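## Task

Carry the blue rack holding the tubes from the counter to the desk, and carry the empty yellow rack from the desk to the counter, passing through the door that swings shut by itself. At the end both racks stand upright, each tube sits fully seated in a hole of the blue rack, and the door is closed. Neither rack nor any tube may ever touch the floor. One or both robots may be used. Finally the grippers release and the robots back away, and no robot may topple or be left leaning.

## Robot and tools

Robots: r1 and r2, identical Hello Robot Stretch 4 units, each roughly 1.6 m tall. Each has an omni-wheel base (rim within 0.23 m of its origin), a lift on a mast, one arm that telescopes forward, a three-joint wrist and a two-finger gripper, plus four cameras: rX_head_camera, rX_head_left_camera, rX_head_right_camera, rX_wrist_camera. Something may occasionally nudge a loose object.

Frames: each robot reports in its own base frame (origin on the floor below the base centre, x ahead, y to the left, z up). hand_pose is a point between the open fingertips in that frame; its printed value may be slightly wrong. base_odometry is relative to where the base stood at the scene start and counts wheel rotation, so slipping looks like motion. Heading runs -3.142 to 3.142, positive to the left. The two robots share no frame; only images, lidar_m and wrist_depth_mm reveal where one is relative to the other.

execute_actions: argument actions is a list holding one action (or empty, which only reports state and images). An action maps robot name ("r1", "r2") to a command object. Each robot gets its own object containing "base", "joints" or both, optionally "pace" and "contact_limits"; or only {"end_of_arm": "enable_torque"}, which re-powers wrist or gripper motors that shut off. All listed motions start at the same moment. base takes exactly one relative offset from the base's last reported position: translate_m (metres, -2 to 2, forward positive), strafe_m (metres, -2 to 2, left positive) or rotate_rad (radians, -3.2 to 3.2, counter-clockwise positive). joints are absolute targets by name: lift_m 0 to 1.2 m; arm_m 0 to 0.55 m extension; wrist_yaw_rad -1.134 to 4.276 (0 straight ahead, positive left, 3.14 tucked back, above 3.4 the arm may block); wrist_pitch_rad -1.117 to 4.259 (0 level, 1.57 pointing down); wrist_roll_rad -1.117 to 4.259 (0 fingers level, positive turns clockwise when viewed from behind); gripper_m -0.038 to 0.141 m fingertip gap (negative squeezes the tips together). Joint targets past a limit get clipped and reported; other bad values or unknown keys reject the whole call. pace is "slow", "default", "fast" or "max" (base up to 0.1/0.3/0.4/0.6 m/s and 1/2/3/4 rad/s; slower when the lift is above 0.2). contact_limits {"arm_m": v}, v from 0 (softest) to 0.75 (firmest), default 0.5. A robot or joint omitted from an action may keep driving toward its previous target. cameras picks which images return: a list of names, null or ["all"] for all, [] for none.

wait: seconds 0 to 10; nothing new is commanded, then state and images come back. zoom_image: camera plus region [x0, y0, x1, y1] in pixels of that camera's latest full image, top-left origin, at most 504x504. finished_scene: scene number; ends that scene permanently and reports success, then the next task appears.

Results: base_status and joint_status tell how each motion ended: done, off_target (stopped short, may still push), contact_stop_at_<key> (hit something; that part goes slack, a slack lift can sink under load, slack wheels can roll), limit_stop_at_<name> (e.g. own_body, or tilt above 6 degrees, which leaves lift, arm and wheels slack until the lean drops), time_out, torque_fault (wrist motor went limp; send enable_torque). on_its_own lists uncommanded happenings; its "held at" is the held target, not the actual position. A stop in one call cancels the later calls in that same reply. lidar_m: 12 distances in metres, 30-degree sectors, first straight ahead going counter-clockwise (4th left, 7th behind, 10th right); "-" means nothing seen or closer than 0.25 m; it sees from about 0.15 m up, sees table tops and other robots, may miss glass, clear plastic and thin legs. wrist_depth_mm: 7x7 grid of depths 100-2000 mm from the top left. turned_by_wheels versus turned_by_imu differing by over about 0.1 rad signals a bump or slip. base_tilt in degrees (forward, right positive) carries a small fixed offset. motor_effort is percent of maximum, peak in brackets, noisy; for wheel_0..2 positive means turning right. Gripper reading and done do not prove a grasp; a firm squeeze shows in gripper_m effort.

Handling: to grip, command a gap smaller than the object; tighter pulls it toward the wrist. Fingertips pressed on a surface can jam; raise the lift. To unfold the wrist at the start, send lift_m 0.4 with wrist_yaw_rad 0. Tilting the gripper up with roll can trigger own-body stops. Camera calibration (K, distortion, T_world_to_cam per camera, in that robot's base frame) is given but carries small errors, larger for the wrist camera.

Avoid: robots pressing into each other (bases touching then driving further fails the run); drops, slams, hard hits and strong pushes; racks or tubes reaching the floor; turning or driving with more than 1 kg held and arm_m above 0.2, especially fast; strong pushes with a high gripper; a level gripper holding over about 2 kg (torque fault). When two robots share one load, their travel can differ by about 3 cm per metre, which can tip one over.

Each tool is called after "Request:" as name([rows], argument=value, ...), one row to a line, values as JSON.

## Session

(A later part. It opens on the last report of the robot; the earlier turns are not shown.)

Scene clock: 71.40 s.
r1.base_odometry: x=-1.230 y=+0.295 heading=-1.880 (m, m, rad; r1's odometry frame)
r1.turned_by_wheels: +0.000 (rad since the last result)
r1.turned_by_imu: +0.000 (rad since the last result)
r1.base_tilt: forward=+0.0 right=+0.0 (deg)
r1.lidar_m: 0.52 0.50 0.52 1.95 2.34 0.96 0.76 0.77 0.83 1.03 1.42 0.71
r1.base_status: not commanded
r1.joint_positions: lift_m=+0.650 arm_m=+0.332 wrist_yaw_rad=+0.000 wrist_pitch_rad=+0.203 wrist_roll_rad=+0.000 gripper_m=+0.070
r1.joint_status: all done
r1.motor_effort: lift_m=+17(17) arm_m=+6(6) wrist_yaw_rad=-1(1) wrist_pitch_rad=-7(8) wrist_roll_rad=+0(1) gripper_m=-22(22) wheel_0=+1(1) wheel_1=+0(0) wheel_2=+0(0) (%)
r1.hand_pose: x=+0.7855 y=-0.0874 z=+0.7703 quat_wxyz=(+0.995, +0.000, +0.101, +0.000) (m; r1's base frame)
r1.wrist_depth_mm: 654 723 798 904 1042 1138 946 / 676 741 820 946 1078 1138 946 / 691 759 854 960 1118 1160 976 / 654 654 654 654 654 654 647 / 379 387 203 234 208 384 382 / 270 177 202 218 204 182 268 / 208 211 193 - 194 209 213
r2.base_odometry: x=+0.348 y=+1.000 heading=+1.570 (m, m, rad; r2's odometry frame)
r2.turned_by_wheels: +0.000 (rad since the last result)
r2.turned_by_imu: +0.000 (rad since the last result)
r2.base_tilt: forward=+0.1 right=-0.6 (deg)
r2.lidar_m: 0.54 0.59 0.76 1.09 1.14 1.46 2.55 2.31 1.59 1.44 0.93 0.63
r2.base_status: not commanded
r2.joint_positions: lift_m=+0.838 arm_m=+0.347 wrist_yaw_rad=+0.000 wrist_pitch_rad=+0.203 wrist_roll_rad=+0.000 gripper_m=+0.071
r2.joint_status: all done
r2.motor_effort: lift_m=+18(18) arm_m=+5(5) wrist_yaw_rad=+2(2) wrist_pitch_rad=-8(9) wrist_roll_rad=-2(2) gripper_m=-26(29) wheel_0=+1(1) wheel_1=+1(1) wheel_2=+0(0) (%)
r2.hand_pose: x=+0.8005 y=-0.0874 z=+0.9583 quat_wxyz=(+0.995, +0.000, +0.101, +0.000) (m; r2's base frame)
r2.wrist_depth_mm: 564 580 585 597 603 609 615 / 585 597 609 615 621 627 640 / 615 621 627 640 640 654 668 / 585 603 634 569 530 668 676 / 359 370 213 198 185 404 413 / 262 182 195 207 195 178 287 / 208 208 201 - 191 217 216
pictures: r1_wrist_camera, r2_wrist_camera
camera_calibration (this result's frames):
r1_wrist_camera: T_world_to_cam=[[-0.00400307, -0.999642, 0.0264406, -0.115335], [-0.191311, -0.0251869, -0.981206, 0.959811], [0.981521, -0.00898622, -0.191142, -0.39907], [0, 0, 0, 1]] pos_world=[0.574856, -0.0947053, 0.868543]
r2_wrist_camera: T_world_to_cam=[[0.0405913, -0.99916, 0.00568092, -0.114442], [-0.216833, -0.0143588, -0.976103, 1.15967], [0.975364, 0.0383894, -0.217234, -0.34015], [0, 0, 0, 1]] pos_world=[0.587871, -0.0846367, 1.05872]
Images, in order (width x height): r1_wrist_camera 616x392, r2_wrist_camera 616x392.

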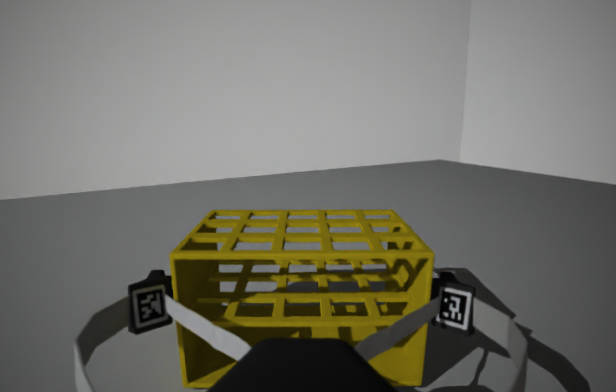

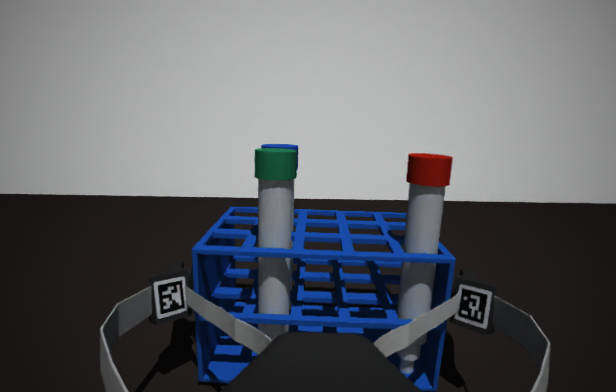

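Gripped. Lift.

Request:
execute_actions([
  {"r1":{"joints":{"lift_m":0.71},"pace":"slow"},"r2":{"joints":{"lift_m":0.89},"pace":"slow"}},
], cameras=["r1_wrist_camera","r2_wrist_camera"])

Scene clock: 74.33 s.
r1.base_odometry: x=-1.230 y=+0.295 heading=-1.880 (m, m, rad; r1's odometry frame)
r1.turned_by_wheels: +0.000 (rad since the last result)
r1.turned_by_imu: +0.000 (rad since the last result)
r1.base_tilt: forward=+0.1 right=+0.0 (deg)
r1.lidar_m: 0.52 0.50 0.52 1.95 2.32 0.95 0.76 0.77 0.82 1.04 1.44 0.73
r1.base_status: not commanded
r1.joint_positions: lift_m=+0.710 arm_m=+0.332 wrist_yaw_rad=+0.000 wrist_pitch_rad=+0.203 wrist_roll_rad=+0.000 gripper_m=+0.070
r1.joint_status: all done
r1.motor_effort: lift_m=+23(21) arm_m=+6(6) wrist_yaw_rad=-2(0) wrist_pitch_rad=-8(9) wrist_roll_rad=+0(1) gripper_m=-22(23) wheel_0=+1(1) wheel_1=+0(0) wheel_2=+0(0) (%)
r1.hand_pose: x=+0.7855 y=-0.0874 z=+0.8298 quat_wxyz=(+0.995, +0.000, +0.101, +0.000) (m; r1's base frame)
r1.wrist_depth_mm: 661 723 809 904 1042 1118 931 / 676 741 831 931 1060 1160 960 / 691 759 854 976 1098 1182 976 / 715 778 854 931 917 917 931 / 544 544 203 234 208 539 539 / 382 176 202 218 204 182 384 / 296 300 193 - 203 296 300
r2.base_odometry: x=+0.348 y=+1.000 heading=+1.570 (m, m, rad; r2's odometry frame)
r2.turned_by_wheels: +0.000 (rad since the last result)
r2.turned_by_imu: +0.001 (rad since the last result)
r2.base_tilt: forward=+0.0 right=-0.6 (deg)
r2.lidar_m: 0.55 0.57 0.77 1.10 1.12 1.49 2.55 2.34 1.59 1.45 0.94 0.61
r2.base_status: not commanded
r2.joint_positions: lift_m=+0.890 arm_m=+0.347 wrist_yaw_rad=+0.000 wrist_pitch_rad=+0.203 wrist_roll_rad=+0.000 gripper_m=+0.071
r2.joint_status: all done
r2.motor_effort: lift_m=+24(26) arm_m=+5(5) wrist_yaw_rad=+2(2) wrist_pitch_rad=-9(9) wrist_roll_rad=-2(2) gripper_m=-26(25) wheel_0=+1(1) wheel_1=+1(1) wheel_2=+0(0) (%)
r2.hand_pose: x=+0.8005 y=-0.0874 z=+1.0097 quat_wxyz=(+0.995, +0.000, +0.101, +0.000) (m; r2's base frame)
r2.wrist_depth_mm: 569 580 585 597 603 609 615 / 591 585 609 621 621 634 640 / 609 615 615 634 634 661 654 / 627 640 640 647 661 683 691 / 492 508 205 198 186 549 554 / 353 182 192 206 195 178 387 / 282 283 213 - 190 296 297
pictures: r1_wrist_camera, r2_wrist_camera
camera_calibration (this result's frames):
r1_wrist_camera: T_world_to_cam=[[-0.00400015, -0.999642, 0.0264412, -0.116912], [-0.191424, -0.025187, -0.981184, 1.01828], [0.981499, -0.00898635, -0.191254, -0.387578], [0, 0, 0, 1]] pos_world=[0.574863, -0.0947053, 0.928088]
r2_wrist_camera: T_world_to_cam=[[0.040592, -0.99916, 0.00567549, -0.114729], [-0.216966, -0.0143589, -0.976074, 1.20994], [0.975335, 0.0383894, -0.217367, -0.328815], [0, 0, 0, 1]] pos_world=[0.587878, -0.0846367, 1.11017]
Images, in order (width x height): r1_wrist_camera 616x392, r2_wrist_camera 616x392.

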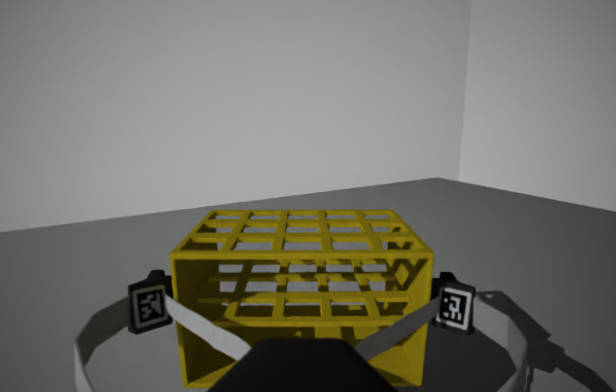

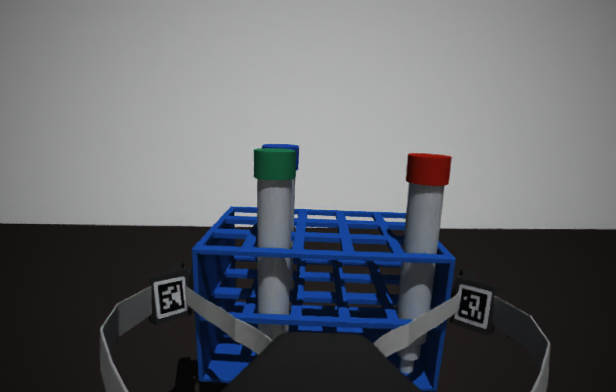

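Request:
execute_actions([
  {"r1":{"joints":{"arm_m":0,"lift_m":0.75},"base":{"rotate_rad":0.48}},"r2":{"joints":{"arm_m":0},"base":{"translate_m":-1.25}}},
], cameras=["r1_head_left_camera","r1_head_camera"])

Scene clock: 102.30 s.
r1.base_odometry: x=-1.230 y=+0.295 heading=-1.400 (m, m, rad; r1's odometry frame)
r1.turned_by_wheels: +0.480 (rad since the last result)
r1.turned_by_imu: +0.490 (rad since the last result)
r1.base_tilt: forward=+0.0 right=+0.0 (deg)
r1.lidar_m: 0.42 0.51 1.88 2.33 0.99 0.75 0.76 0.82 0.98 1.44 0.76 0.56
r1.base_status: done
r1.joint_positions: lift_m=+0.750 arm_m=+0.001 wrist_yaw_rad=+0.000 wrist_pitch_rad=+0.203 wrist_roll_rad=+0.000 gripper_m=+0.070
r1.joint_status: all done
r1.motor_effort: lift_m=+22(21) arm_m=-5(5) wrist_yaw_rad=-1(4) wrist_pitch_rad=-9(9) wrist_roll_rad=+1(0) gripper_m=-23(22) wheel_0=-1(7) wheel_1=-3(8) wheel_2=-1(10) (%)
r1.hand_pose: x=+0.4544 y=-0.0875 z=+0.8698 quat_wxyz=(+0.995, +0.000, +0.101, +0.000) (m; r1's base frame)
r1.wrist_depth_mm: 991 991 1008 991 1008 1008 1008 / 1008 1008 1042 1025 1042 1060 1060 / 1060 1060 1060 1078 1078 1098 1078 / 1098 1078 1060 1098 1118 1098 1098 / 1138 1118 203 233 208 654 647 / 1160 176 203 218 204 182 459 / 353 359 193 - 203 355 364
r2.base_odometry: x=+0.347 y=-0.250 heading=+1.571 (m, m, rad; r2's odometry frame)
r2.turned_by_wheels: +0.000 (rad since the last result)
r2.turned_by_imu: +0.003 (rad since the last result)
r2.base_tilt: forward=+0.1 right=-0.6 (deg)
r2.lidar_m: 0.40 1.58 1.04 1.00 1.02 1.33 1.27 1.31 1.71 1.58 1.61 1.96
r2.base_status: done
r2.joint_positions: lift_m=+0.890 arm_m=+0.001 wrist_yaw_rad=+0.000 wrist_pitch_rad=+0.204 wrist_roll_rad=+0.000 gripper_m=+0.071
r2.joint_status: all done
r2.motor_effort: lift_m=+24(24) arm_m=-5(5) wrist_yaw_rad=+2(1) wrist_pitch_rad=-10(9) wrist_roll_rad=-2(2) gripper_m=-27(27) wheel_0=+0(4) wheel_1=+1(4) wheel_2=+0(10) (%)
r2.hand_pose: x=+0.4546 y=-0.0874 z=+1.0097 quat_wxyz=(+0.995, +0.000, +0.102, +0.000) (m; r2's base frame)
r2.wrist_depth_mm: 1708 - - - - - 1983 / 1708 - - - - - 1921 / 1708 - - - - - 1863 / 1756 1576 1661 1661 1661 - 1921 / 1708 1708 206 198 186 - 1921 / 1756 182 191 206 194 178 1808 / 1576 1576 215 - 191 1661 1661
pictures: r1_head_camera, r1_head_left_camera
Images, in order (width x height): r1_head_camera 420x560, r1_head_left_camera 420x672.

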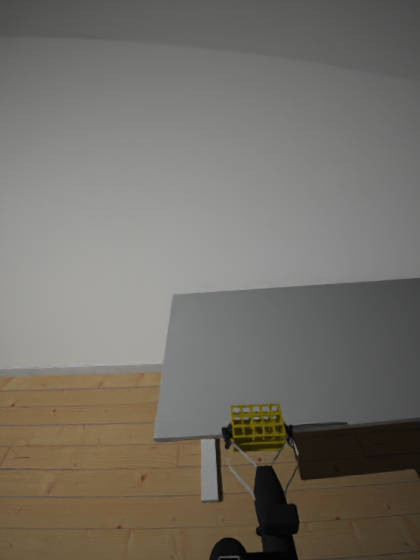

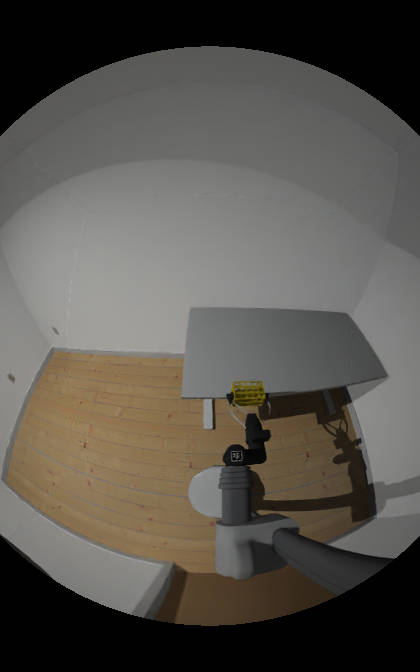

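Request:
execute_actions([
  {"r1":{"base":{"strafe_m":-0.19}},"r2":{"base":{"rotate_rad":-1.525},"pace":"slow"}},
], cameras=[])

Request:
execute_actions([
  {"r1":{"base":{"translate_m":-0.5}},"r2":{"base":{"translate_m":-0.3}}},
], cameras=["r1_head_left_camera","r1_head_right_camera","r2_head_camera","r2_wrist_camera"])

Scene clock: 109.97 s.
r1.base_odometry: x=-1.417 y=+0.262 heading=-1.400 (m, m, rad; r1's odometry frame)
r1.turned_by_wheels: +0.000 (rad since the last result)
r1.turned_by_imu: +0.000 (rad since the last result)
r1.base_tilt: forward=+0.0 right=-0.1 (deg)
r1.lidar_m: 0.42 0.52 1.86 2.51 1.00 0.81 0.76 0.80 0.99 1.24 0.75 0.56
r1.base_status: done
r1.joint_positions: lift_m=+0.750 arm_m=+0.001 wrist_yaw_rad=+0.000 wrist_pitch_rad=+0.203 wrist_roll_rad=+0.000 gripper_m=+0.070
r1.joint_status: not commanded
r1.motor_effort: lift_m=+22(22) arm_m=-5(5) wrist_yaw_rad=+0(1) wrist_pitch_rad=-9(9) wrist_roll_rad=+0(1) gripper_m=-20(22) wheel_0=+0(9) wheel_1=-1(9) wheel_2=+0(0) (%)
r1.hand_pose: x=+0.4544 y=-0.0874 z=+0.8698 quat_wxyz=(+0.995, +0.000, +0.101, +0.000) (m; r1's base frame)
r1.wrist_depth_mm: 991 976 1008 1008 1008 1025 1025 / 1025 1042 1025 1025 1042 1042 1042 / 1042 1060 1060 1078 1078 1078 1078 / 1078 1078 1060 1098 1098 1098 1118 / 661 668 203 234 208 654 647 / 462 176 204 217 204 182 459 / 353 362 193 - 203 359 364
r2.base_odometry: x=+0.347 y=-0.250 heading=+0.045 (m, m, rad; r2's odometry frame)
r2.turned_by_wheels: -1.525 (rad since the last result)
r2.turned_by_imu: -1.496 (rad since the last result)
r2.base_tilt: forward=+0.1 right=-0.6 (deg)
r2.lidar_m: 0.42 1.62 1.90 1.80 1.52 1.06 0.98 1.03 1.35 1.27 1.29 1.66
r2.base_status: done
r2.joint_positions: lift_m=+0.890 arm_m=+0.001 wrist_yaw_rad=+0.000 wrist_pitch_rad=+0.204 wrist_roll_rad=+0.000 gripper_m=+0.071
r2.joint_status: not commanded
r2.motor_effort: lift_m=+24(24) arm_m=-5(5) wrist_yaw_rad=+2(1) wrist_pitch_rad=-11(10) wrist_roll_rad=-3(2) gripper_m=-25(28) wheel_0=+0(5) wheel_1=+0(4) wheel_2=+0(3) (%)
r2.hand_pose: x=+0.4546 y=-0.0875 z=+1.0097 quat_wxyz=(+0.995, +0.000, +0.102, +0.000) (m; r2's base frame)
r2.wrist_depth_mm: 1281 1281 1281 1281 1281 1281 1255 / 1308 1308 1308 1308 1308 1281 1336 / 1336 1336 1366 1397 1366 1366 1397 / 1430 1430 1430 1397 1397 1430 1397 / 1464 1464 213 198 196 1464 1464 / 1537 182 196 207 195 178 1499 / 1576 1537 214 - 191 1576 1618
pictures: none
No camera images: the call's "cameras" was empty. Leave "cameras" out to get every camera's image.

Scene clock: 113.10 s.
r1.base_odometry: x=-1.502 y=+0.755 heading=-1.400 (m, m, rad; r1's odometry frame)
r1.turned_by_wheels: +0.000 (rad since the last result)
r1.turned_by_imu: +0.000 (rad since the last result)
r1.base_tilt: forward=+0.0 right=+0.0 (deg)
r1.lidar_m: 0.43 1.05 2.56 0.80 0.41 0.28 0.27 0.28 0.40 0.75 1.30 1.06
r1.base_status: done
r1.joint_positions: lift_m=+0.750 arm_m=+0.001 wrist_yaw_rad=+0.000 wrist_pitch_rad=+0.203 wrist_roll_rad=+0.000 gripper_m=+0.070
r1.joint_status: not commanded
r1.motor_effort: lift_m=+22(23) arm_m=-5(5) wrist_yaw_rad=-2(0) wrist_pitch_rad=-9(9) wrist_roll_rad=+0(1) gripper_m=-22(22) wheel_0=-2(5) wheel_1=-3(7) wheel_2=+0(12) (%)
r1.hand_pose: x=+0.4544 y=-0.0874 z=+0.8698 quat_wxyz=(+0.995, +0.000, +0.101, +0.000) (m; r1's base frame)
r1.wrist_depth_mm: 1430 1464 1430 1464 1464 1499 1464 / 1464 1499 1537 1499 1499 1576 1499 / 1537 1576 1576 1576 1618 1618 1576 / 1576 1576 1118 1118 1098 1098 1118 / 1618 1661 203 234 208 1708 1308 / 1708 176 202 218 204 182 1397 / 1397 1430 193 - 202 1430 1366
r2.base_odometry: x=+0.047 y=-0.264 heading=+0.045 (m, m, rad; r2's odometry frame)
r2.turned_by_wheels: +0.000 (rad since the last result)
r2.turned_by_imu: +0.001 (rad since the last result)
r2.base_tilt: forward=+0.1 right=-0.6 (deg)
r2.lidar_m: 0.41 1.93 1.89 1.77 1.05 0.74 0.69 0.71 1.03 1.28 1.32 1.82
r2.base_status: done
r2.joint_positions: lift_m=+0.890 arm_m=+0.001 wrist_yaw_rad=+0.000 wrist_pitch_rad=+0.204 wrist_roll_rad=+0.000 gripper_m=+0.071
r2.joint_status: not commanded
r2.motor_effort: lift_m=+24(24) arm_m=-5(5) wrist_yaw_rad=+2(3) wrist_pitch_rad=-10(10) wrist_roll_rad=-2(2) gripper_m=-28(28) wheel_0=+1(4) wheel_1=+1(5) wheel_2=-2(7) (%)
r2.hand_pose: x=+0.4546 y=-0.0874 z=+1.0097 quat_wxyz=(+0.995, +0.000, +0.102, +0.000) (m; r2's base frame)
r2.wrist_depth_mm: 1499 1537 1576 1537 1576 1537 1576 / 1576 1576 1576 1618 1576 1618 1618 / 1708 1661 1661 1576 1661 1708 1661 / 1708 1708 1708 1708 1661 1708 1661 / 1808 1756 213 199 196 1756 1661 / 1808 182 195 206 195 178 1618 / 1661 1618 214 - 191 1708 1576
pictures: r1_head_left_camera, r1_head_right_camera, r2_head_camera, r2_wrist_camera
camera_calibration (this result's frames):
r2_wrist_camera: T_world_to_cam=[[0.0405344, -0.999162, 0.00570834, -0.100713], [-0.217241, -0.0143892, -0.976012, 1.13492], [0.975276, 0.0383219, -0.217642, 0.00888317], [0, 0, 0, 1]] pos_world=[0.241969, -0.0846389, 1.1102]
Images, in order (width x height): r1_head_left_camera 420x672, r1_head_right_camera 420x672, r2_head_camera 420x560, r2_wrist_camera 616x392.

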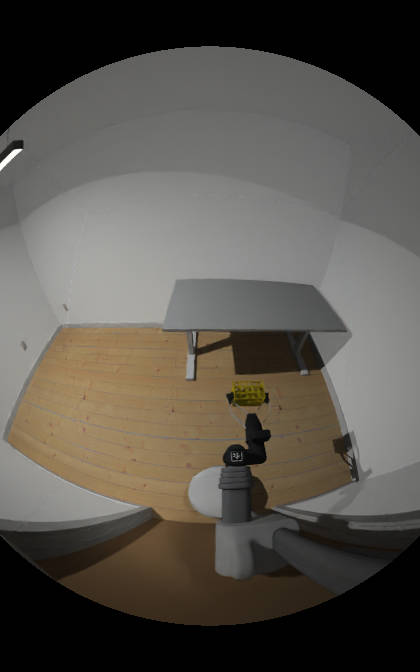

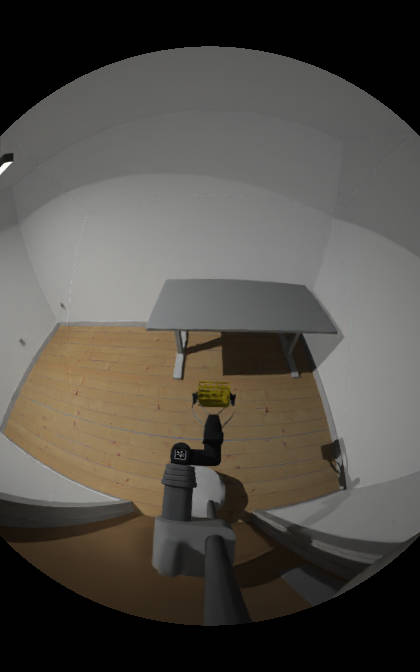

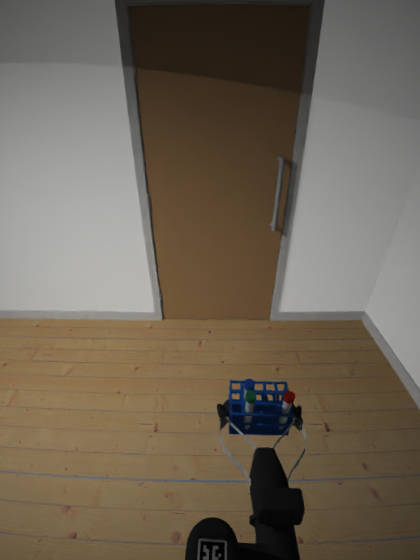

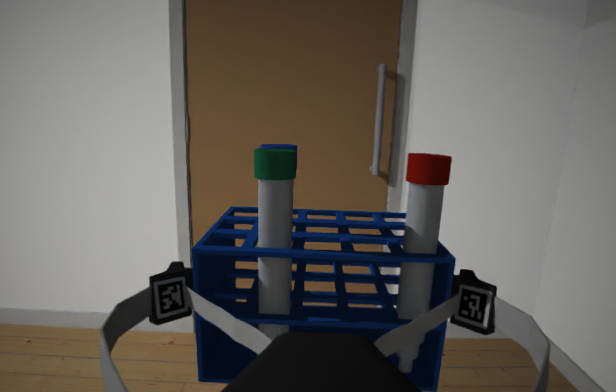

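Request:
execute_actions([
  {"r1":{"base":{"translate_m":-0.2},"pace":"slow"}},
], cameras=["r1_head_left_camera","r2_head_camera"])

Scene clock: 119.03 s.
r1.base_odometry: x=-1.535 y=+0.952 heading=-1.401 (m, m, rad; r1's odometry frame)
r1.turned_by_wheels: +0.000 (rad since the last result)
r1.turned_by_imu: -0.002 (rad since the last result)
r1.base_tilt: forward=+0.1 right=-0.1 (deg)
r1.lidar_m: 0.44 1.24 2.62 0.43 0.25 0.25 0.27 0.25 0.44 0.42 1.29 1.29
r1.base_status: done
r1.joint_positions: lift_m=+0.750 arm_m=+0.001 wrist_yaw_rad=+0.000 wrist_pitch_rad=+0.203 wrist_roll_rad=+0.000 gripper_m=+0.070
r1.joint_status: not commanded
r1.motor_effort: lift_m=+21(22) arm_m=-5(5) wrist_yaw_rad=-2(3) wrist_pitch_rad=-8(9) wrist_roll_rad=+1(1) gripper_m=-21(22) wheel_0=-4(9) wheel_1=-3(13) wheel_2=+6(14) (%)
r1.hand_pose: x=+0.4543 y=-0.0874 z=+0.8699 quat_wxyz=(+0.995, +0.000, +0.101, +0.000) (m; r1's base frame)
r1.wrist_depth_mm: 1661 1618 1661 1618 1618 1661 1537 / 1618 1708 1708 1708 1708 1708 1537 / 1756 1708 1756 1756 1708 1808 1537 / 1756 1808 1281 1281 1308 1308 1308 / 1863 1863 203 234 208 1863 1537 / 1756 177 202 218 204 182 1576 / 1397 1397 193 - 202 1397 1366
r2.base_odometry: x=+0.047 y=-0.264 heading=+0.045 (m, m, rad; r2's odometry frame)
r2.turned_by_wheels: +0.000 (rad since the last result)
r2.turned_by_imu: +0.002 (rad since the last result)
r2.base_tilt: forward=+0.1 right=-0.6 (deg)
r2.lidar_m: 0.39 1.91 1.88 1.77 1.06 0.74 0.68 0.72 1.01 1.28 1.29 1.79
r2.base_status: not commanded
r2.joint_positions: lift_m=+0.890 arm_m=+0.001 wrist_yaw_rad=+0.000 wrist_pitch_rad=+0.204 wrist_roll_rad=+0.000 gripper_m=+0.071
r2.joint_status: not commanded
r2.motor_effort: lift_m=+24(24) arm_m=-5(5) wrist_yaw_rad=+2(2) wrist_pitch_rad=-10(10) wrist_roll_rad=-2(2) gripper_m=-28(24) wheel_0=+1(1) wheel_1=+1(1) wheel_2=-1(1) (%)
r2.hand_pose: x=+0.4546 y=-0.0874 z=+1.0097 quat_wxyz=(+0.995, +0.000, +0.102, +0.000) (m; r2's base frame)
r2.wrist_depth_mm: 1537 1576 1537 1397 1366 1537 1576 / 1618 1576 1576 1430 1397 1661 1618 / 1661 1618 1618 1499 1464 1661 1618 / 1708 1708 1661 1537 1464 1708 1708 / 1756 1808 213 198 196 1756 1661 / 1808 182 196 206 195 178 1618 / 1661 1576 214 - 191 1661 1576
pictures: r1_head_left_camera, r2_head_camera
Images, in order (width x height): r1_head_left_camera 420x672, r2_head_camera 420x560.

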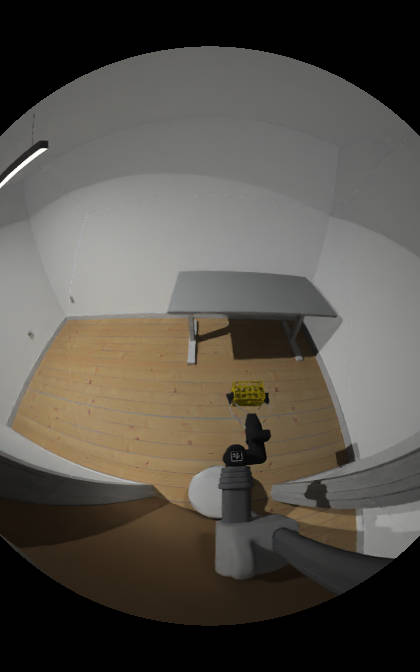

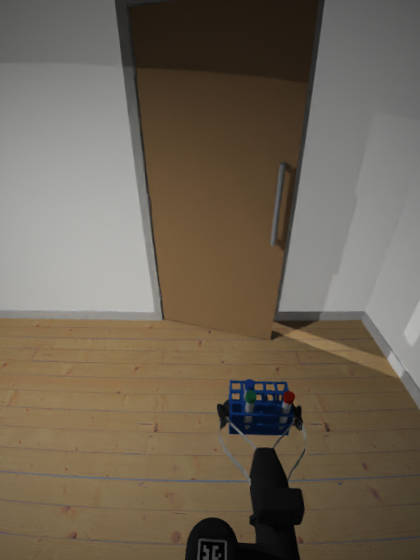

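Request:
execute_actions([
  {"r1":{"base":{"translate_m":-0.65}}},
], cameras=["r1_head_left_camera","r2_head_camera"])

Scene clock: 125.27 s.
r1.base_odometry: x=-1.645 y=+1.592 heading=-1.401 (m, m, rad; r1's odometry frame)
r1.turned_by_wheels: +0.000 (rad since the last result)
r1.turned_by_imu: -0.027 (rad since the last result)
r1.base_tilt: forward=+0.1 right=+0.0 (deg)
r1.lidar_m: 0.43 0.56 0.28 0.25 - 0.25 0.92 1.89 1.31 1.27 0.78 0.67
r1.base_status: done
r1.joint_positions: lift_m=+0.750 arm_m=+0.001 wrist_yaw_rad=+0.000 wrist_pitch_rad=+0.203 wrist_roll_rad=+0.000 gripper_m=+0.070
r1.joint_status: not commanded
r1.motor_effort: lift_m=+21(21) arm_m=-5(5) wrist_yaw_rad=-1(2) wrist_pitch_rad=-9(9) wrist_roll_rad=+1(1) gripper_m=-23(22) wheel_0=-4(13) wheel_1=-1(14) wheel_2=+2(17) (%)
r1.hand_pose: x=+0.4543 y=-0.0874 z=+0.8699 quat_wxyz=(+0.995, +0.000, +0.101, +0.000) (m; r1's base frame)
r1.wrist_depth_mm: - - - - - - 1499 / - - - - - - 1537 / - - - - - - 1537 / - - - - - - 1537 / - - 203 234 208 - 1537 / 1808 177 202 218 205 182 1008 / 1430 1430 193 - 203 1366 480
r2.base_odometry: x=+0.047 y=-0.264 heading=+0.045 (m, m, rad; r2's odometry frame)
r2.turned_by_wheels: +0.000 (rad since the last result)
r2.turned_by_imu: +0.002 (rad since the last result)
r2.base_tilt: forward=+0.1 right=-0.6 (deg)
r2.lidar_m: 0.40 1.91 1.90 1.76 1.03 0.74 0.67 0.73 1.00 1.27 1.30 1.79
r2.base_status: not commanded
r2.joint_positions: lift_m=+0.890 arm_m=+0.001 wrist_yaw_rad=+0.000 wrist_pitch_rad=+0.204 wrist_roll_rad=+0.000 gripper_m=+0.071
r2.joint_status: not commanded
r2.motor_effort: lift_m=+24(24) arm_m=-5(5) wrist_yaw_rad=+3(2) wrist_pitch_rad=-10(11) wrist_roll_rad=-2(2) gripper_m=-28(24) wheel_0=+1(1) wheel_1=+1(1) wheel_2=-1(1) (%)
r2.hand_pose: x=+0.4546 y=-0.0874 z=+1.0097 quat_wxyz=(+0.995, +0.000, +0.102, +0.000) (m; r2's base frame)
r2.wrist_depth_mm: 1499 1537 1182 - 1618 1576 1537 / 1576 1576 1229 - 1661 1618 1576 / 1661 1661 1255 946 1661 1661 1708 / 1708 1756 878 1397 1618 1756 1661 / 1756 1808 213 198 196 1808 1708 / 1808 182 195 207 194 178 1618 / 1576 1618 213 - 190 1661 1576
pictures: r1_head_left_camera, r2_head_camera
Images, in order (width x height): r1_head_left_camera 420x672, r2_head_camera 420x560.

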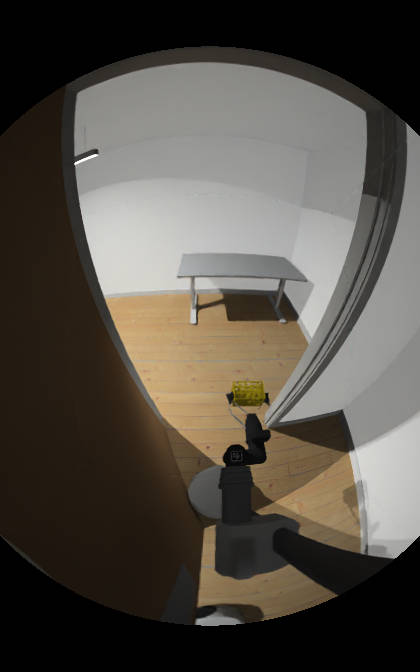

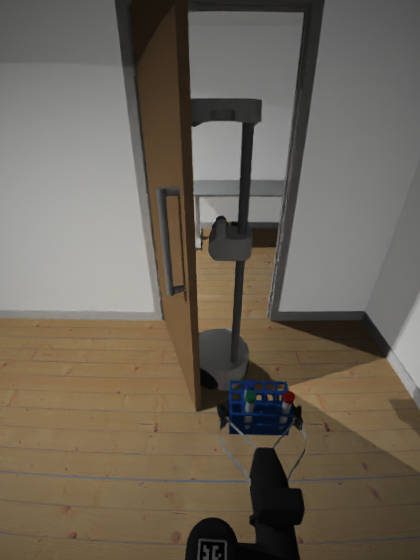

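Request:
execute_actions([
  {"r1":{"base":{"strafe_m":0.25}}},
], cameras=[])

Request:
execute_actions([
  {"r1":{"base":{"rotate_rad":-2.95},"pace":"slow"}},
], cameras=["r1_head_right_camera","r2_head_camera"])

Scene clock: 135.03 s.
r1.base_odometry: x=-1.400 y=+1.635 heading=-1.400 (m, m, rad; r1's odometry frame)
r1.turned_by_wheels: +0.001 (rad since the last result)
r1.turned_by_imu: -0.004 (rad since the last result)
r1.base_tilt: forward=+0.0 right=+0.0 (deg)
r1.lidar_m: 0.42 0.29 0.25 - 0.25 0.28 1.10 0.95 1.55 1.50 0.86 0.94
r1.base_status: done
r1.joint_positions: lift_m=+0.750 arm_m=+0.001 wrist_yaw_rad=+0.000 wrist_pitch_rad=+0.203 wrist_roll_rad=+0.000 gripper_m=+0.070
r1.joint_status: not commanded
r1.motor_effort: lift_m=+21(21) arm_m=-5(5) wrist_yaw_rad=-1(7) wrist_pitch_rad=-9(9) wrist_roll_rad=+1(1) gripper_m=-22(22) wheel_0=-15(15) wheel_1=+25(24) wheel_2=+0(3) (%)
r1.hand_pose: x=+0.4543 y=-0.0874 z=+0.8700 quat_wxyz=(+0.995, +0.000, +0.101, +0.000) (m; r1's base frame)
r1.wrist_depth_mm: - - - - - - 1808 / - - - - - - 1808 / - - - - - - 1808 / - - - - - - 1808 / - - 203 233 208 - 1808 / 1808 177 202 218 204 182 1756 / 1366 1397 193 - 202 1397 1430
r2.base_odometry: x=+0.047 y=-0.264 heading=+0.045 (m, m, rad; r2's odometry frame)
r2.turned_by_wheels: +0.000 (rad since the last result)
r2.turned_by_imu: +0.001 (rad since the last result)
r2.base_tilt: forward=+0.0 right=-0.6 (deg)
r2.lidar_m: 0.39 1.02 1.89 1.78 1.04 0.74 0.68 0.70 1.00 1.29 1.29 1.80
r2.base_status: not commanded
r2.joint_positions: lift_m=+0.890 arm_m=+0.001 wrist_yaw_rad=+0.000 wrist_pitch_rad=+0.204 wrist_roll_rad=+0.000 gripper_m=+0.071
r2.joint_status: not commanded
r2.motor_effort: lift_m=+24(24) arm_m=-5(5) wrist_yaw_rad=+2(2) wrist_pitch_rad=-10(11) wrist_roll_rad=-2(2) gripper_m=-29(27) wheel_0=+1(1) wheel_1=+1(1) wheel_2=-2(1) (%)
r2.hand_pose: x=+0.4546 y=-0.0874 z=+1.0097 quat_wxyz=(+0.995, +0.000, +0.102, +0.000) (m; r2's base frame)
r2.wrist_depth_mm: 732 1025 - - 1576 1537 1576 / 768 1025 - - 1661 1618 1618 / 759 1060 960 - 1661 1708 1661 / 809 1078 1661 - 1708 1708 1661 / 1756 1078 213 198 196 1756 1708 / 1808 182 196 207 195 178 1576 / 1537 1078 213 - 190 1661 1576
pictures: none
No camera images: the call's "cameras" was empty. Leave "cameras" out to get every camera's image.

Scene clock: 139.27 s.
r1.base_odometry: x=-1.400 y=+1.634 heading=+1.934 (m, m, rad; r1's odometry frame)
r1.turned_by_wheels: -2.949 (rad since the last result)
r1.turned_by_imu: -2.996 (rad since the last result)
r1.base_tilt: forward=+0.0 right=-0.1 (deg)
r1.lidar_m: 0.43 1.84 1.50 1.30 0.83 1.88 0.50 0.26 0.25 0.25 0.25 0.37
r1.base_status: done
r1.joint_positions: lift_m=+0.750 arm_m=+0.001 wrist_yaw_rad=+0.000 wrist_pitch_rad=+0.203 wrist_roll_rad=+0.000 gripper_m=+0.070
r1.joint_status: not commanded
r1.motor_effort: lift_m=+21(20) arm_m=-4(5) wrist_yaw_rad=-1(5) wrist_pitch_rad=-9(9) wrist_roll_rad=+1(1) gripper_m=-23(21) wheel_0=+4(15) wheel_1=+1(26) wheel_2=+6(16) (%)
r1.hand_pose: x=+0.4542 y=-0.0874 z=+0.8700 quat_wxyz=(+0.995, +0.000, +0.101, +0.000) (m; r1's base frame)
r1.wrist_depth_mm: 1756 1863 1808 1661 1661 1618 1576 / 1756 1983 831 1756 1708 1661 1618 / 1808 1983 1983 1863 1808 1756 1661 / 1808 - 1921 1863 1863 1808 1756 / 1808 - 203 234 208 1863 1708 / 1661 176 202 218 204 182 1756 / 1397 1430 193 - 202 1397 1397
r2.base_odometry: x=+0.047 y=-0.264 heading=+0.045 (m, m, rad; r2's odometry frame)
r2.turned_by_wheels: +0.000 (rad since the last result)
r2.turned_by_imu: +0.001 (rad since the last result)
r2.base_tilt: forward=+0.1 right=-0.6 (deg)
r2.lidar_m: 0.42 0.87 1.91 1.79 1.05 0.75 0.69 0.72 0.99 1.29 1.31 1.79
r2.base_status: not commanded
r2.joint_positions: lift_m=+0.890 arm_m=+0.001 wrist_yaw_rad=+0.000 wrist_pitch_rad=+0.204 wrist_roll_rad=+0.000 gripper_m=+0.071
r2.joint_status: not commanded
r2.motor_effort: lift_m=+23(24) arm_m=-5(5) wrist_yaw_rad=+2(2) wrist_pitch_rad=-10(9) wrist_roll_rad=-2(2) gripper_m=-26(29) wheel_0=+1(1) wheel_1=+1(1) wheel_2=-2(1) (%)
r2.hand_pose: x=+0.4546 y=-0.0874 z=+1.0097 quat_wxyz=(+0.995, +0.000, +0.102, +0.000) (m; r2's base frame)
r2.wrist_depth_mm: 732 1008 - - 1537 1618 1537 / 750 1025 - - 1661 1618 1661 / 798 1025 1205 - 1661 1618 1618 / 809 904 1205 - 1661 1708 1661 / 1756 866 213 199 196 1756 1661 / 1863 182 196 207 195 178 1661 / 1576 1060 214 - 191 1708 1537
pictures: r1_head_right_camera, r2_head_camera
Images, in order (width x height): r1_head_right_camera 420x672, r2_head_camera 420x560.

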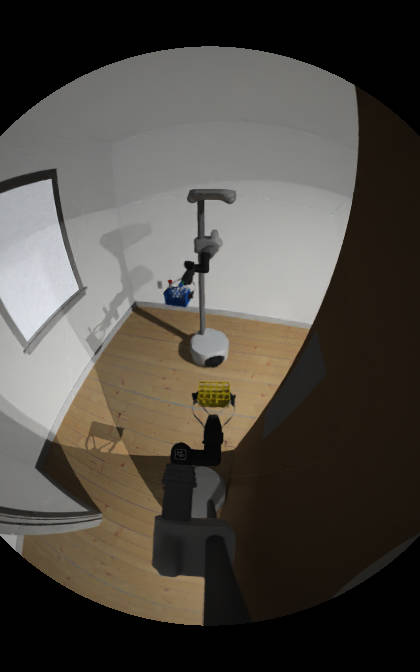

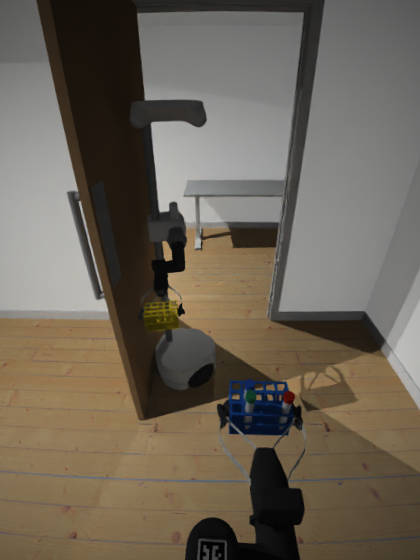

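Request:
execute_actions([
  {"r1":{"base":{"strafe_m":-0.06},"pace":"slow"},"r2":{"base":{"strafe_m":-0.1}}},
], cameras=["r1_head_right_camera","r2_head_camera"])

Scene clock: 145.17 s.
r1.base_odometry: x=-1.345 y=+1.655 heading=+1.933 (m, m, rad; r1's odometry frame)
r1.turned_by_wheels: -0.001 (rad since the last result)
r1.turned_by_imu: -0.140 (rad since the last result)
r1.base_tilt: forward=+0.1 right=+0.0 (deg)
r1.lidar_m: 0.43 0.93 1.51 1.51 0.88 1.95 1.92 0.27 0.25 - 0.25 0.29
r1.base_status: done
r1.joint_positions: lift_m=+0.750 arm_m=+0.001 wrist_yaw_rad=+0.000 wrist_pitch_rad=+0.203 wrist_roll_rad=+0.000 gripper_m=+0.070
r1.joint_status: not commanded
r1.motor_effort: lift_m=+20(20) arm_m=-4(4) wrist_yaw_rad=-1(4) wrist_pitch_rad=-8(8) wrist_roll_rad=+1(1) gripper_m=-22(23) wheel_0=+17(22) wheel_1=-26(30) wheel_2=+1(6) (%)
r1.hand_pose: x=+0.4542 y=-0.0874 z=+0.8700 quat_wxyz=(+0.995, +0.000, +0.101, +0.000) (m; r1's base frame)
r1.wrist_depth_mm: 1708 1708 1661 1661 1708 1708 1661 / 640 891 1808 1756 1708 1756 1756 / 1808 1863 1808 1808 1863 1756 1808 / 1863 1921 1863 1863 1863 1863 1863 / 1983 1863 203 234 208 1983 1983 / 1808 177 202 218 204 182 1756 / 1397 1336 193 - 202 1430 1430
r2.base_odometry: x=+0.052 y=-0.364 heading=+0.045 (m, m, rad; r2's odometry frame)
r2.turned_by_wheels: +0.000 (rad since the last result)
r2.turned_by_imu: +0.002 (rad since the last result)
r2.base_tilt: forward=+0.1 right=-0.6 (deg)
r2.lidar_m: 0.40 0.89 2.01 1.88 1.07 0.73 0.69 0.73 1.00 1.17 1.17 1.66
r2.base_status: done
r2.joint_positions: lift_m=+0.890 arm_m=+0.001 wrist_yaw_rad=+0.000 wrist_pitch_rad=+0.204 wrist_roll_rad=+0.000 gripper_m=+0.071
r2.joint_status: not commanded
r2.motor_effort: lift_m=+24(24) arm_m=-5(5) wrist_yaw_rad=+2(2) wrist_pitch_rad=-11(10) wrist_roll_rad=-2(2) gripper_m=-29(28) wheel_0=+0(7) wheel_1=+1(7) wheel_2=-1(2) (%)
r2.hand_pose: x=+0.4546 y=-0.0874 z=+1.0097 quat_wxyz=(+0.995, +0.000, +0.102, +0.000) (m; r2's base frame)
r2.wrist_depth_mm: 820 1098 - - 1576 1618 1537 / 831 1160 - - 1618 1618 1576 / 842 1060 - - 1661 1661 1537 / 798 931 - - 1708 1756 1537 / 715 1229 213 198 196 1756 1537 / 904 182 196 207 194 178 1499 / 946 1255 215 - 191 1708 1464
pictures: r1_head_right_camera, r2_head_camera
Images, in order (width x height): r1_head_right_camera 420x672, r2_head_camera 420x560.

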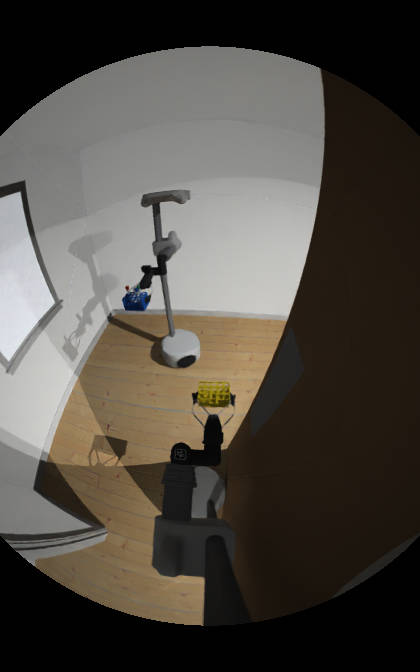

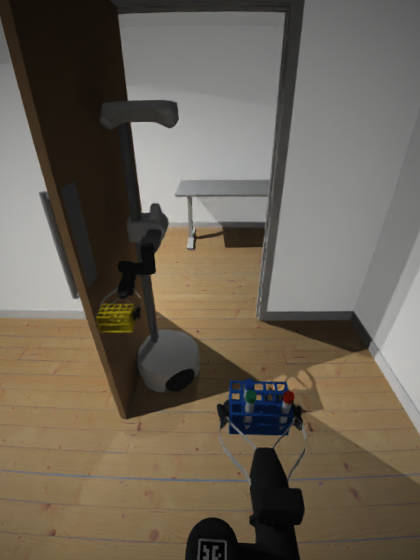

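Request:
execute_actions([
  {"r1":{"base":{"strafe_m":0.02},"pace":"slow"},"r2":{"base":{"strafe_m":-0.5}}},
], cameras=[])

Request:
execute_actions([
  {"r1":{"base":{"translate_m":0.24},"pace":"slow"},"r2":{"base":{"rotate_rad":0.255},"pace":"slow"}},
], cameras=["r1_head_right_camera","r2_head_camera"])

Scene clock: 163.43 s.
r1.base_odometry: x=-1.364 y=+1.648 heading=+1.933 (m, m, rad; r1's odometry frame)
r1.turned_by_wheels: +0.000 (rad since the last result)
r1.turned_by_imu: +0.001 (rad since the last result)
r1.base_tilt: forward=+0.1 right=+0.0 (deg)
r1.lidar_m: 0.42 1.21 1.30 1.48 0.86 1.95 1.91 0.28 0.25 - 0.25 0.29
r1.base_status: done
r1.joint_positions: lift_m=+0.750 arm_m=+0.001 wrist_yaw_rad=+0.000 wrist_pitch_rad=+0.203 wrist_roll_rad=+0.000 gripper_m=+0.070
r1.joint_status: not commanded
r1.motor_effort: lift_m=+21(20) arm_m=-4(4) wrist_yaw_rad=-1(1) wrist_pitch_rad=-9(9) wrist_roll_rad=+1(1) gripper_m=-22(23) wheel_0=+1(18) wheel_1=-1(24) wheel_2=+0(1) (%)
r1.hand_pose: x=+0.4542 y=-0.0874 z=+0.8700 quat_wxyz=(+0.995, +0.000, +0.101, +0.000) (m; r1's base frame)
r1.wrist_depth_mm: 1138 1708 1708 1708 1661 1708 1661 / 1255 1756 1708 1756 1756 1708 1708 / 1756 1808 1808 1863 1808 1863 1808 / 1808 1863 1863 1863 1808 1921 1921 / 1863 1921 204 234 208 1921 1921 / 1537 176 203 218 204 182 1808 / 1118 1281 193 - 203 1366 1430
r2.base_odometry: x=+0.074 y=-0.863 heading=+0.046 (m, m, rad; r2's odometry frame)
r2.turned_by_wheels: +0.000 (rad since the last result)
r2.turned_by_imu: +0.003 (rad since the last result)
r2.base_tilt: forward=+0.0 right=-0.6 (deg)
r2.lidar_m: 0.40 1.16 1.25 2.37 1.01 0.71 0.66 0.68 0.74 0.69 0.67 0.93
r2.base_status: done
r2.joint_positions: lift_m=+0.890 arm_m=+0.001 wrist_yaw_rad=+0.000 wrist_pitch_rad=+0.204 wrist_roll_rad=+0.000 gripper_m=+0.071
r2.joint_status: not commanded
r2.motor_effort: lift_m=+23(24) arm_m=-5(5) wrist_yaw_rad=+2(1) wrist_pitch_rad=-10(10) wrist_roll_rad=-2(2) gripper_m=-28(27) wheel_0=+0(9) wheel_1=+2(7) wheel_2=+0(2) (%)
r2.hand_pose: x=+0.4546 y=-0.0874 z=+1.0097 quat_wxyz=(+0.995, +0.000, +0.102, +0.000) (m; r2's base frame)
r2.wrist_depth_mm: 1464 - - 1576 1576 1281 878 / 1499 - - 1618 1618 1308 891 / 1229 - - 1661 1708 1281 891 / 1499 - - 1708 1661 1255 878 / 1537 - 213 199 186 1182 878 / 1397 182 195 207 195 178 854 / 1308 1537 213 - 191 1205 809
pictures: none
No camera images: the call's "cameras" was empty. Leave "cameras" out to get every camera's image.

Scene clock: 167.13 s.
r1.base_odometry: x=-1.449 y=+1.872 heading=+1.933 (m, m, rad; r1's odometry frame)
r1.turned_by_wheels: +0.000 (rad since the last result)
r1.turned_by_imu: +0.000 (rad since the last result)
r1.base_tilt: forward=+0.0 right=+0.1 (deg)
r1.lidar_m: 0.43 0.97 0.95 1.45 1.11 1.02 0.80 0.27 0.25 - 0.25 1.89
r1.base_status: done
r1.joint_positions: lift_m=+0.750 arm_m=+0.001 wrist_yaw_rad=+0.000 wrist_pitch_rad=+0.203 wrist_roll_rad=+0.000 gripper_m=+0.070
r1.joint_status: not commanded
r1.motor_effort: lift_m=+21(21) arm_m=-4(4) wrist_yaw_rad=+0(0) wrist_pitch_rad=-8(8) wrist_roll_rad=+1(0) gripper_m=-22(22) wheel_0=+4(8) wheel_1=+0(4) wheel_2=-5(11) (%)
r1.hand_pose: x=+0.4542 y=-0.0874 z=+0.8700 quat_wxyz=(+0.995, +0.000, +0.101, +0.000) (m; r1's base frame)
r1.wrist_depth_mm: 1499 1464 1464 1464 1499 1499 1499 / 1537 1537 1537 1537 1499 1499 1499 / 1576 1618 1537 1576 1576 1576 1576 / 1618 1618 1661 1618 1618 1576 1618 / 1708 1708 204 234 208 1708 1661 / 1756 176 203 217 204 182 1708 / 1078 1397 193 - 203 1366 1430
r2.base_odometry: x=+0.074 y=-0.863 heading=+0.300 (m, m, rad; r2's odometry frame)
r2.turned_by_wheels: +0.255 (rad since the last result)
r2.turned_by_imu: +0.251 (rad since the last result)
r2.base_tilt: forward=+0.1 right=-0.6 (deg)
r2.lidar_m: 0.41 0.99 2.39 1.52 0.81 0.67 0.66 0.76 0.69 0.68 0.76 1.34
r2.base_status: done
r2.joint_positions: lift_m=+0.890 arm_m=+0.001 wrist_yaw_rad=+0.000 wrist_pitch_rad=+0.204 wrist_roll_rad=+0.000 gripper_m=+0.071
r2.joint_status: not commanded
r2.motor_effort: lift_m=+23(23) arm_m=-5(5) wrist_yaw_rad=+2(2) wrist_pitch_rad=-10(10) wrist_roll_rad=-2(2) gripper_m=-27(23) wheel_0=-1(4) wheel_1=-2(4) wheel_2=+0(3) (%)
r2.hand_pose: x=+0.4546 y=-0.0874 z=+1.0097 quat_wxyz=(+0.995, +0.000, +0.102, +0.000) (m; r2's base frame)
r2.wrist_depth_mm: 1025 1366 - - 1499 1464 1397 / 1060 1366 - - 1618 1499 1430 / 1008 1160 - - 1618 1537 1464 / 1025 1430 - - 1661 1537 1464 / 1118 1464 213 198 196 1618 1397 / 1182 182 196 206 195 178 1430 / 1229 1281 213 - 190 1661 1308
pictures: r1_head_right_camera, r2_head_camera
Images, in order (width x height): r1_head_right_camera 420x672, r2_head_camera 420x560.

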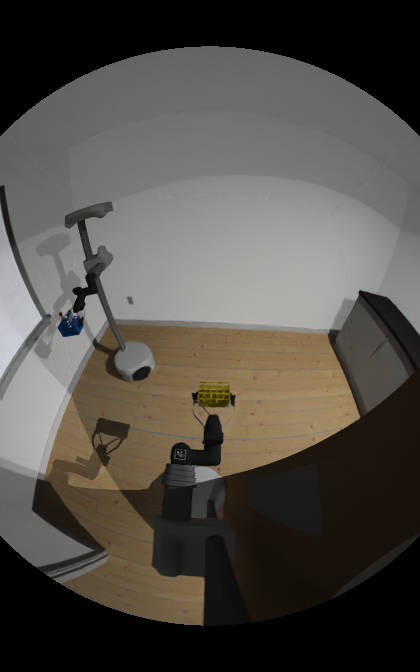

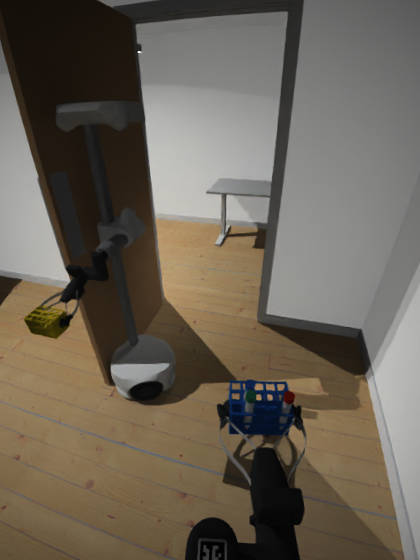

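Request:
execute_actions([
  {"r1":{"base":{"strafe_m":-0.05},"pace":"slow"},"r2":{"base":{"translate_m":0.75}}},
], cameras=["r1_head_left_camera","r2_head_camera","r2_head_left_camera"])

Scene clock: 175.40 s.
r1.base_odometry: x=-1.403 y=+1.889 heading=+1.932 (m, m, rad; r1's odometry frame)
r1.turned_by_wheels: -0.001 (rad since the last result)
r1.turned_by_imu: -0.031 (rad since the last result)
r1.base_tilt: forward=+0.2 right=-0.1 (deg)
r1.lidar_m: 0.43 0.65 0.55 0.53 1.13 1.05 0.74 0.27 0.25 - 0.25 1.92
r1.base_status: done
r1.joint_positions: lift_m=+0.750 arm_m=+0.001 wrist_yaw_rad=+0.000 wrist_pitch_rad=+0.203 wrist_roll_rad=+0.000 gripper_m=+0.070
r1.joint_status: not commanded
r1.motor_effort: lift_m=+21(20) arm_m=-4(4) wrist_yaw_rad=-1(8) wrist_pitch_rad=-8(9) wrist_roll_rad=+0(1) gripper_m=-24(23) wheel_0=+18(21) wheel_1=-30(30) wheel_2=-4(5) (%)
r1.hand_pose: x=+0.4542 y=-0.0874 z=+0.8700 quat_wxyz=(+0.995, +0.000, +0.101, +0.000) (m; r1's base frame)
r1.wrist_depth_mm: 1430 1464 1464 1464 1464 1464 1499 / 1464 1499 1499 1537 1537 1537 1537 / 1499 1537 1618 1537 1576 1618 1618 / 1618 1618 1576 1661 1618 1618 1618 / 1618 1618 203 233 208 1708 1756 / 1708 177 203 218 204 182 1756 / 1397 1397 193 - 203 1397 1430
r2.base_odometry: x=+0.791 y=-0.641 heading=+0.300 (m, m, rad; r2's odometry frame)
r2.turned_by_wheels: +0.000 (rad since the last result)
r2.turned_by_imu: +0.002 (rad since the last result)
r2.base_tilt: forward=+0.1 right=-0.6 (deg)
r2.lidar_m: 0.39 0.53 0.52 0.62 1.69 1.39 1.40 1.01 0.85 0.84 0.99 1.13
r2.base_status: done
r2.joint_positions: lift_m=+0.890 arm_m=+0.001 wrist_yaw_rad=+0.000 wrist_pitch_rad=+0.204 wrist_roll_rad=+0.000 gripper_m=+0.071
r2.joint_status: not commanded
r2.motor_effort: lift_m=+23(23) arm_m=-5(5) wrist_yaw_rad=+2(1) wrist_pitch_rad=-10(10) wrist_roll_rad=-2(2) gripper_m=-26(26) wheel_0=-1(5) wheel_1=-1(4) wheel_2=+0(11) (%)
r2.hand_pose: x=+0.4546 y=-0.0874 z=+1.0097 quat_wxyz=(+0.995, +0.000, +0.102, +0.000) (m; r2's base frame)
r2.wrist_depth_mm: 878 - - - - 820 778 / 891 - - - - 842 798 / 904 - - - - 866 809 / 917 1308 - - - 891 842 / 931 1281 213 198 186 917 878 / 946 182 196 206 195 178 878 / 960 1366 214 - 191 960 917
pictures: r1_head_left_camera, r2_head_camera, r2_head_left_camera
Images, in order (width x height): r1_head_left_camera 420x672, r2_head_camera 420x560, r2_head_left_camera 420x672.

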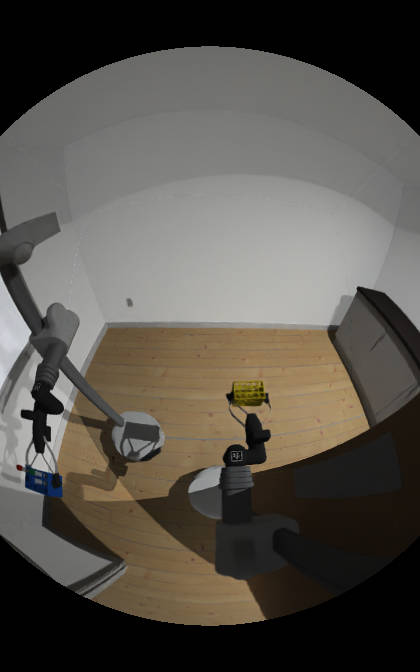

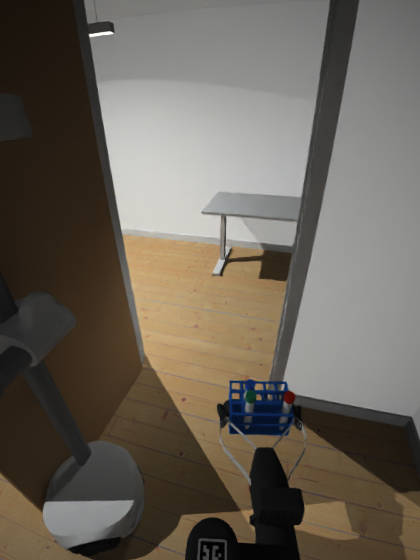

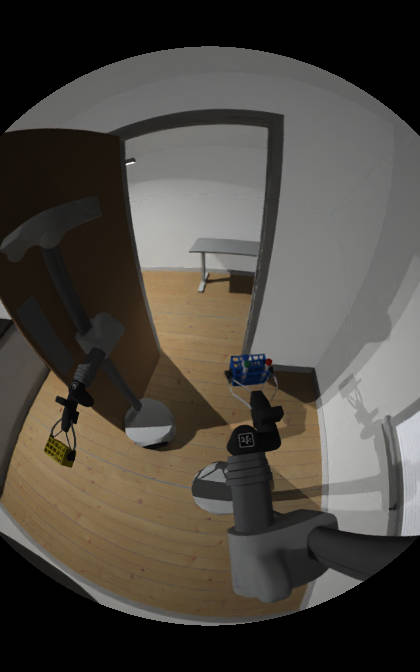

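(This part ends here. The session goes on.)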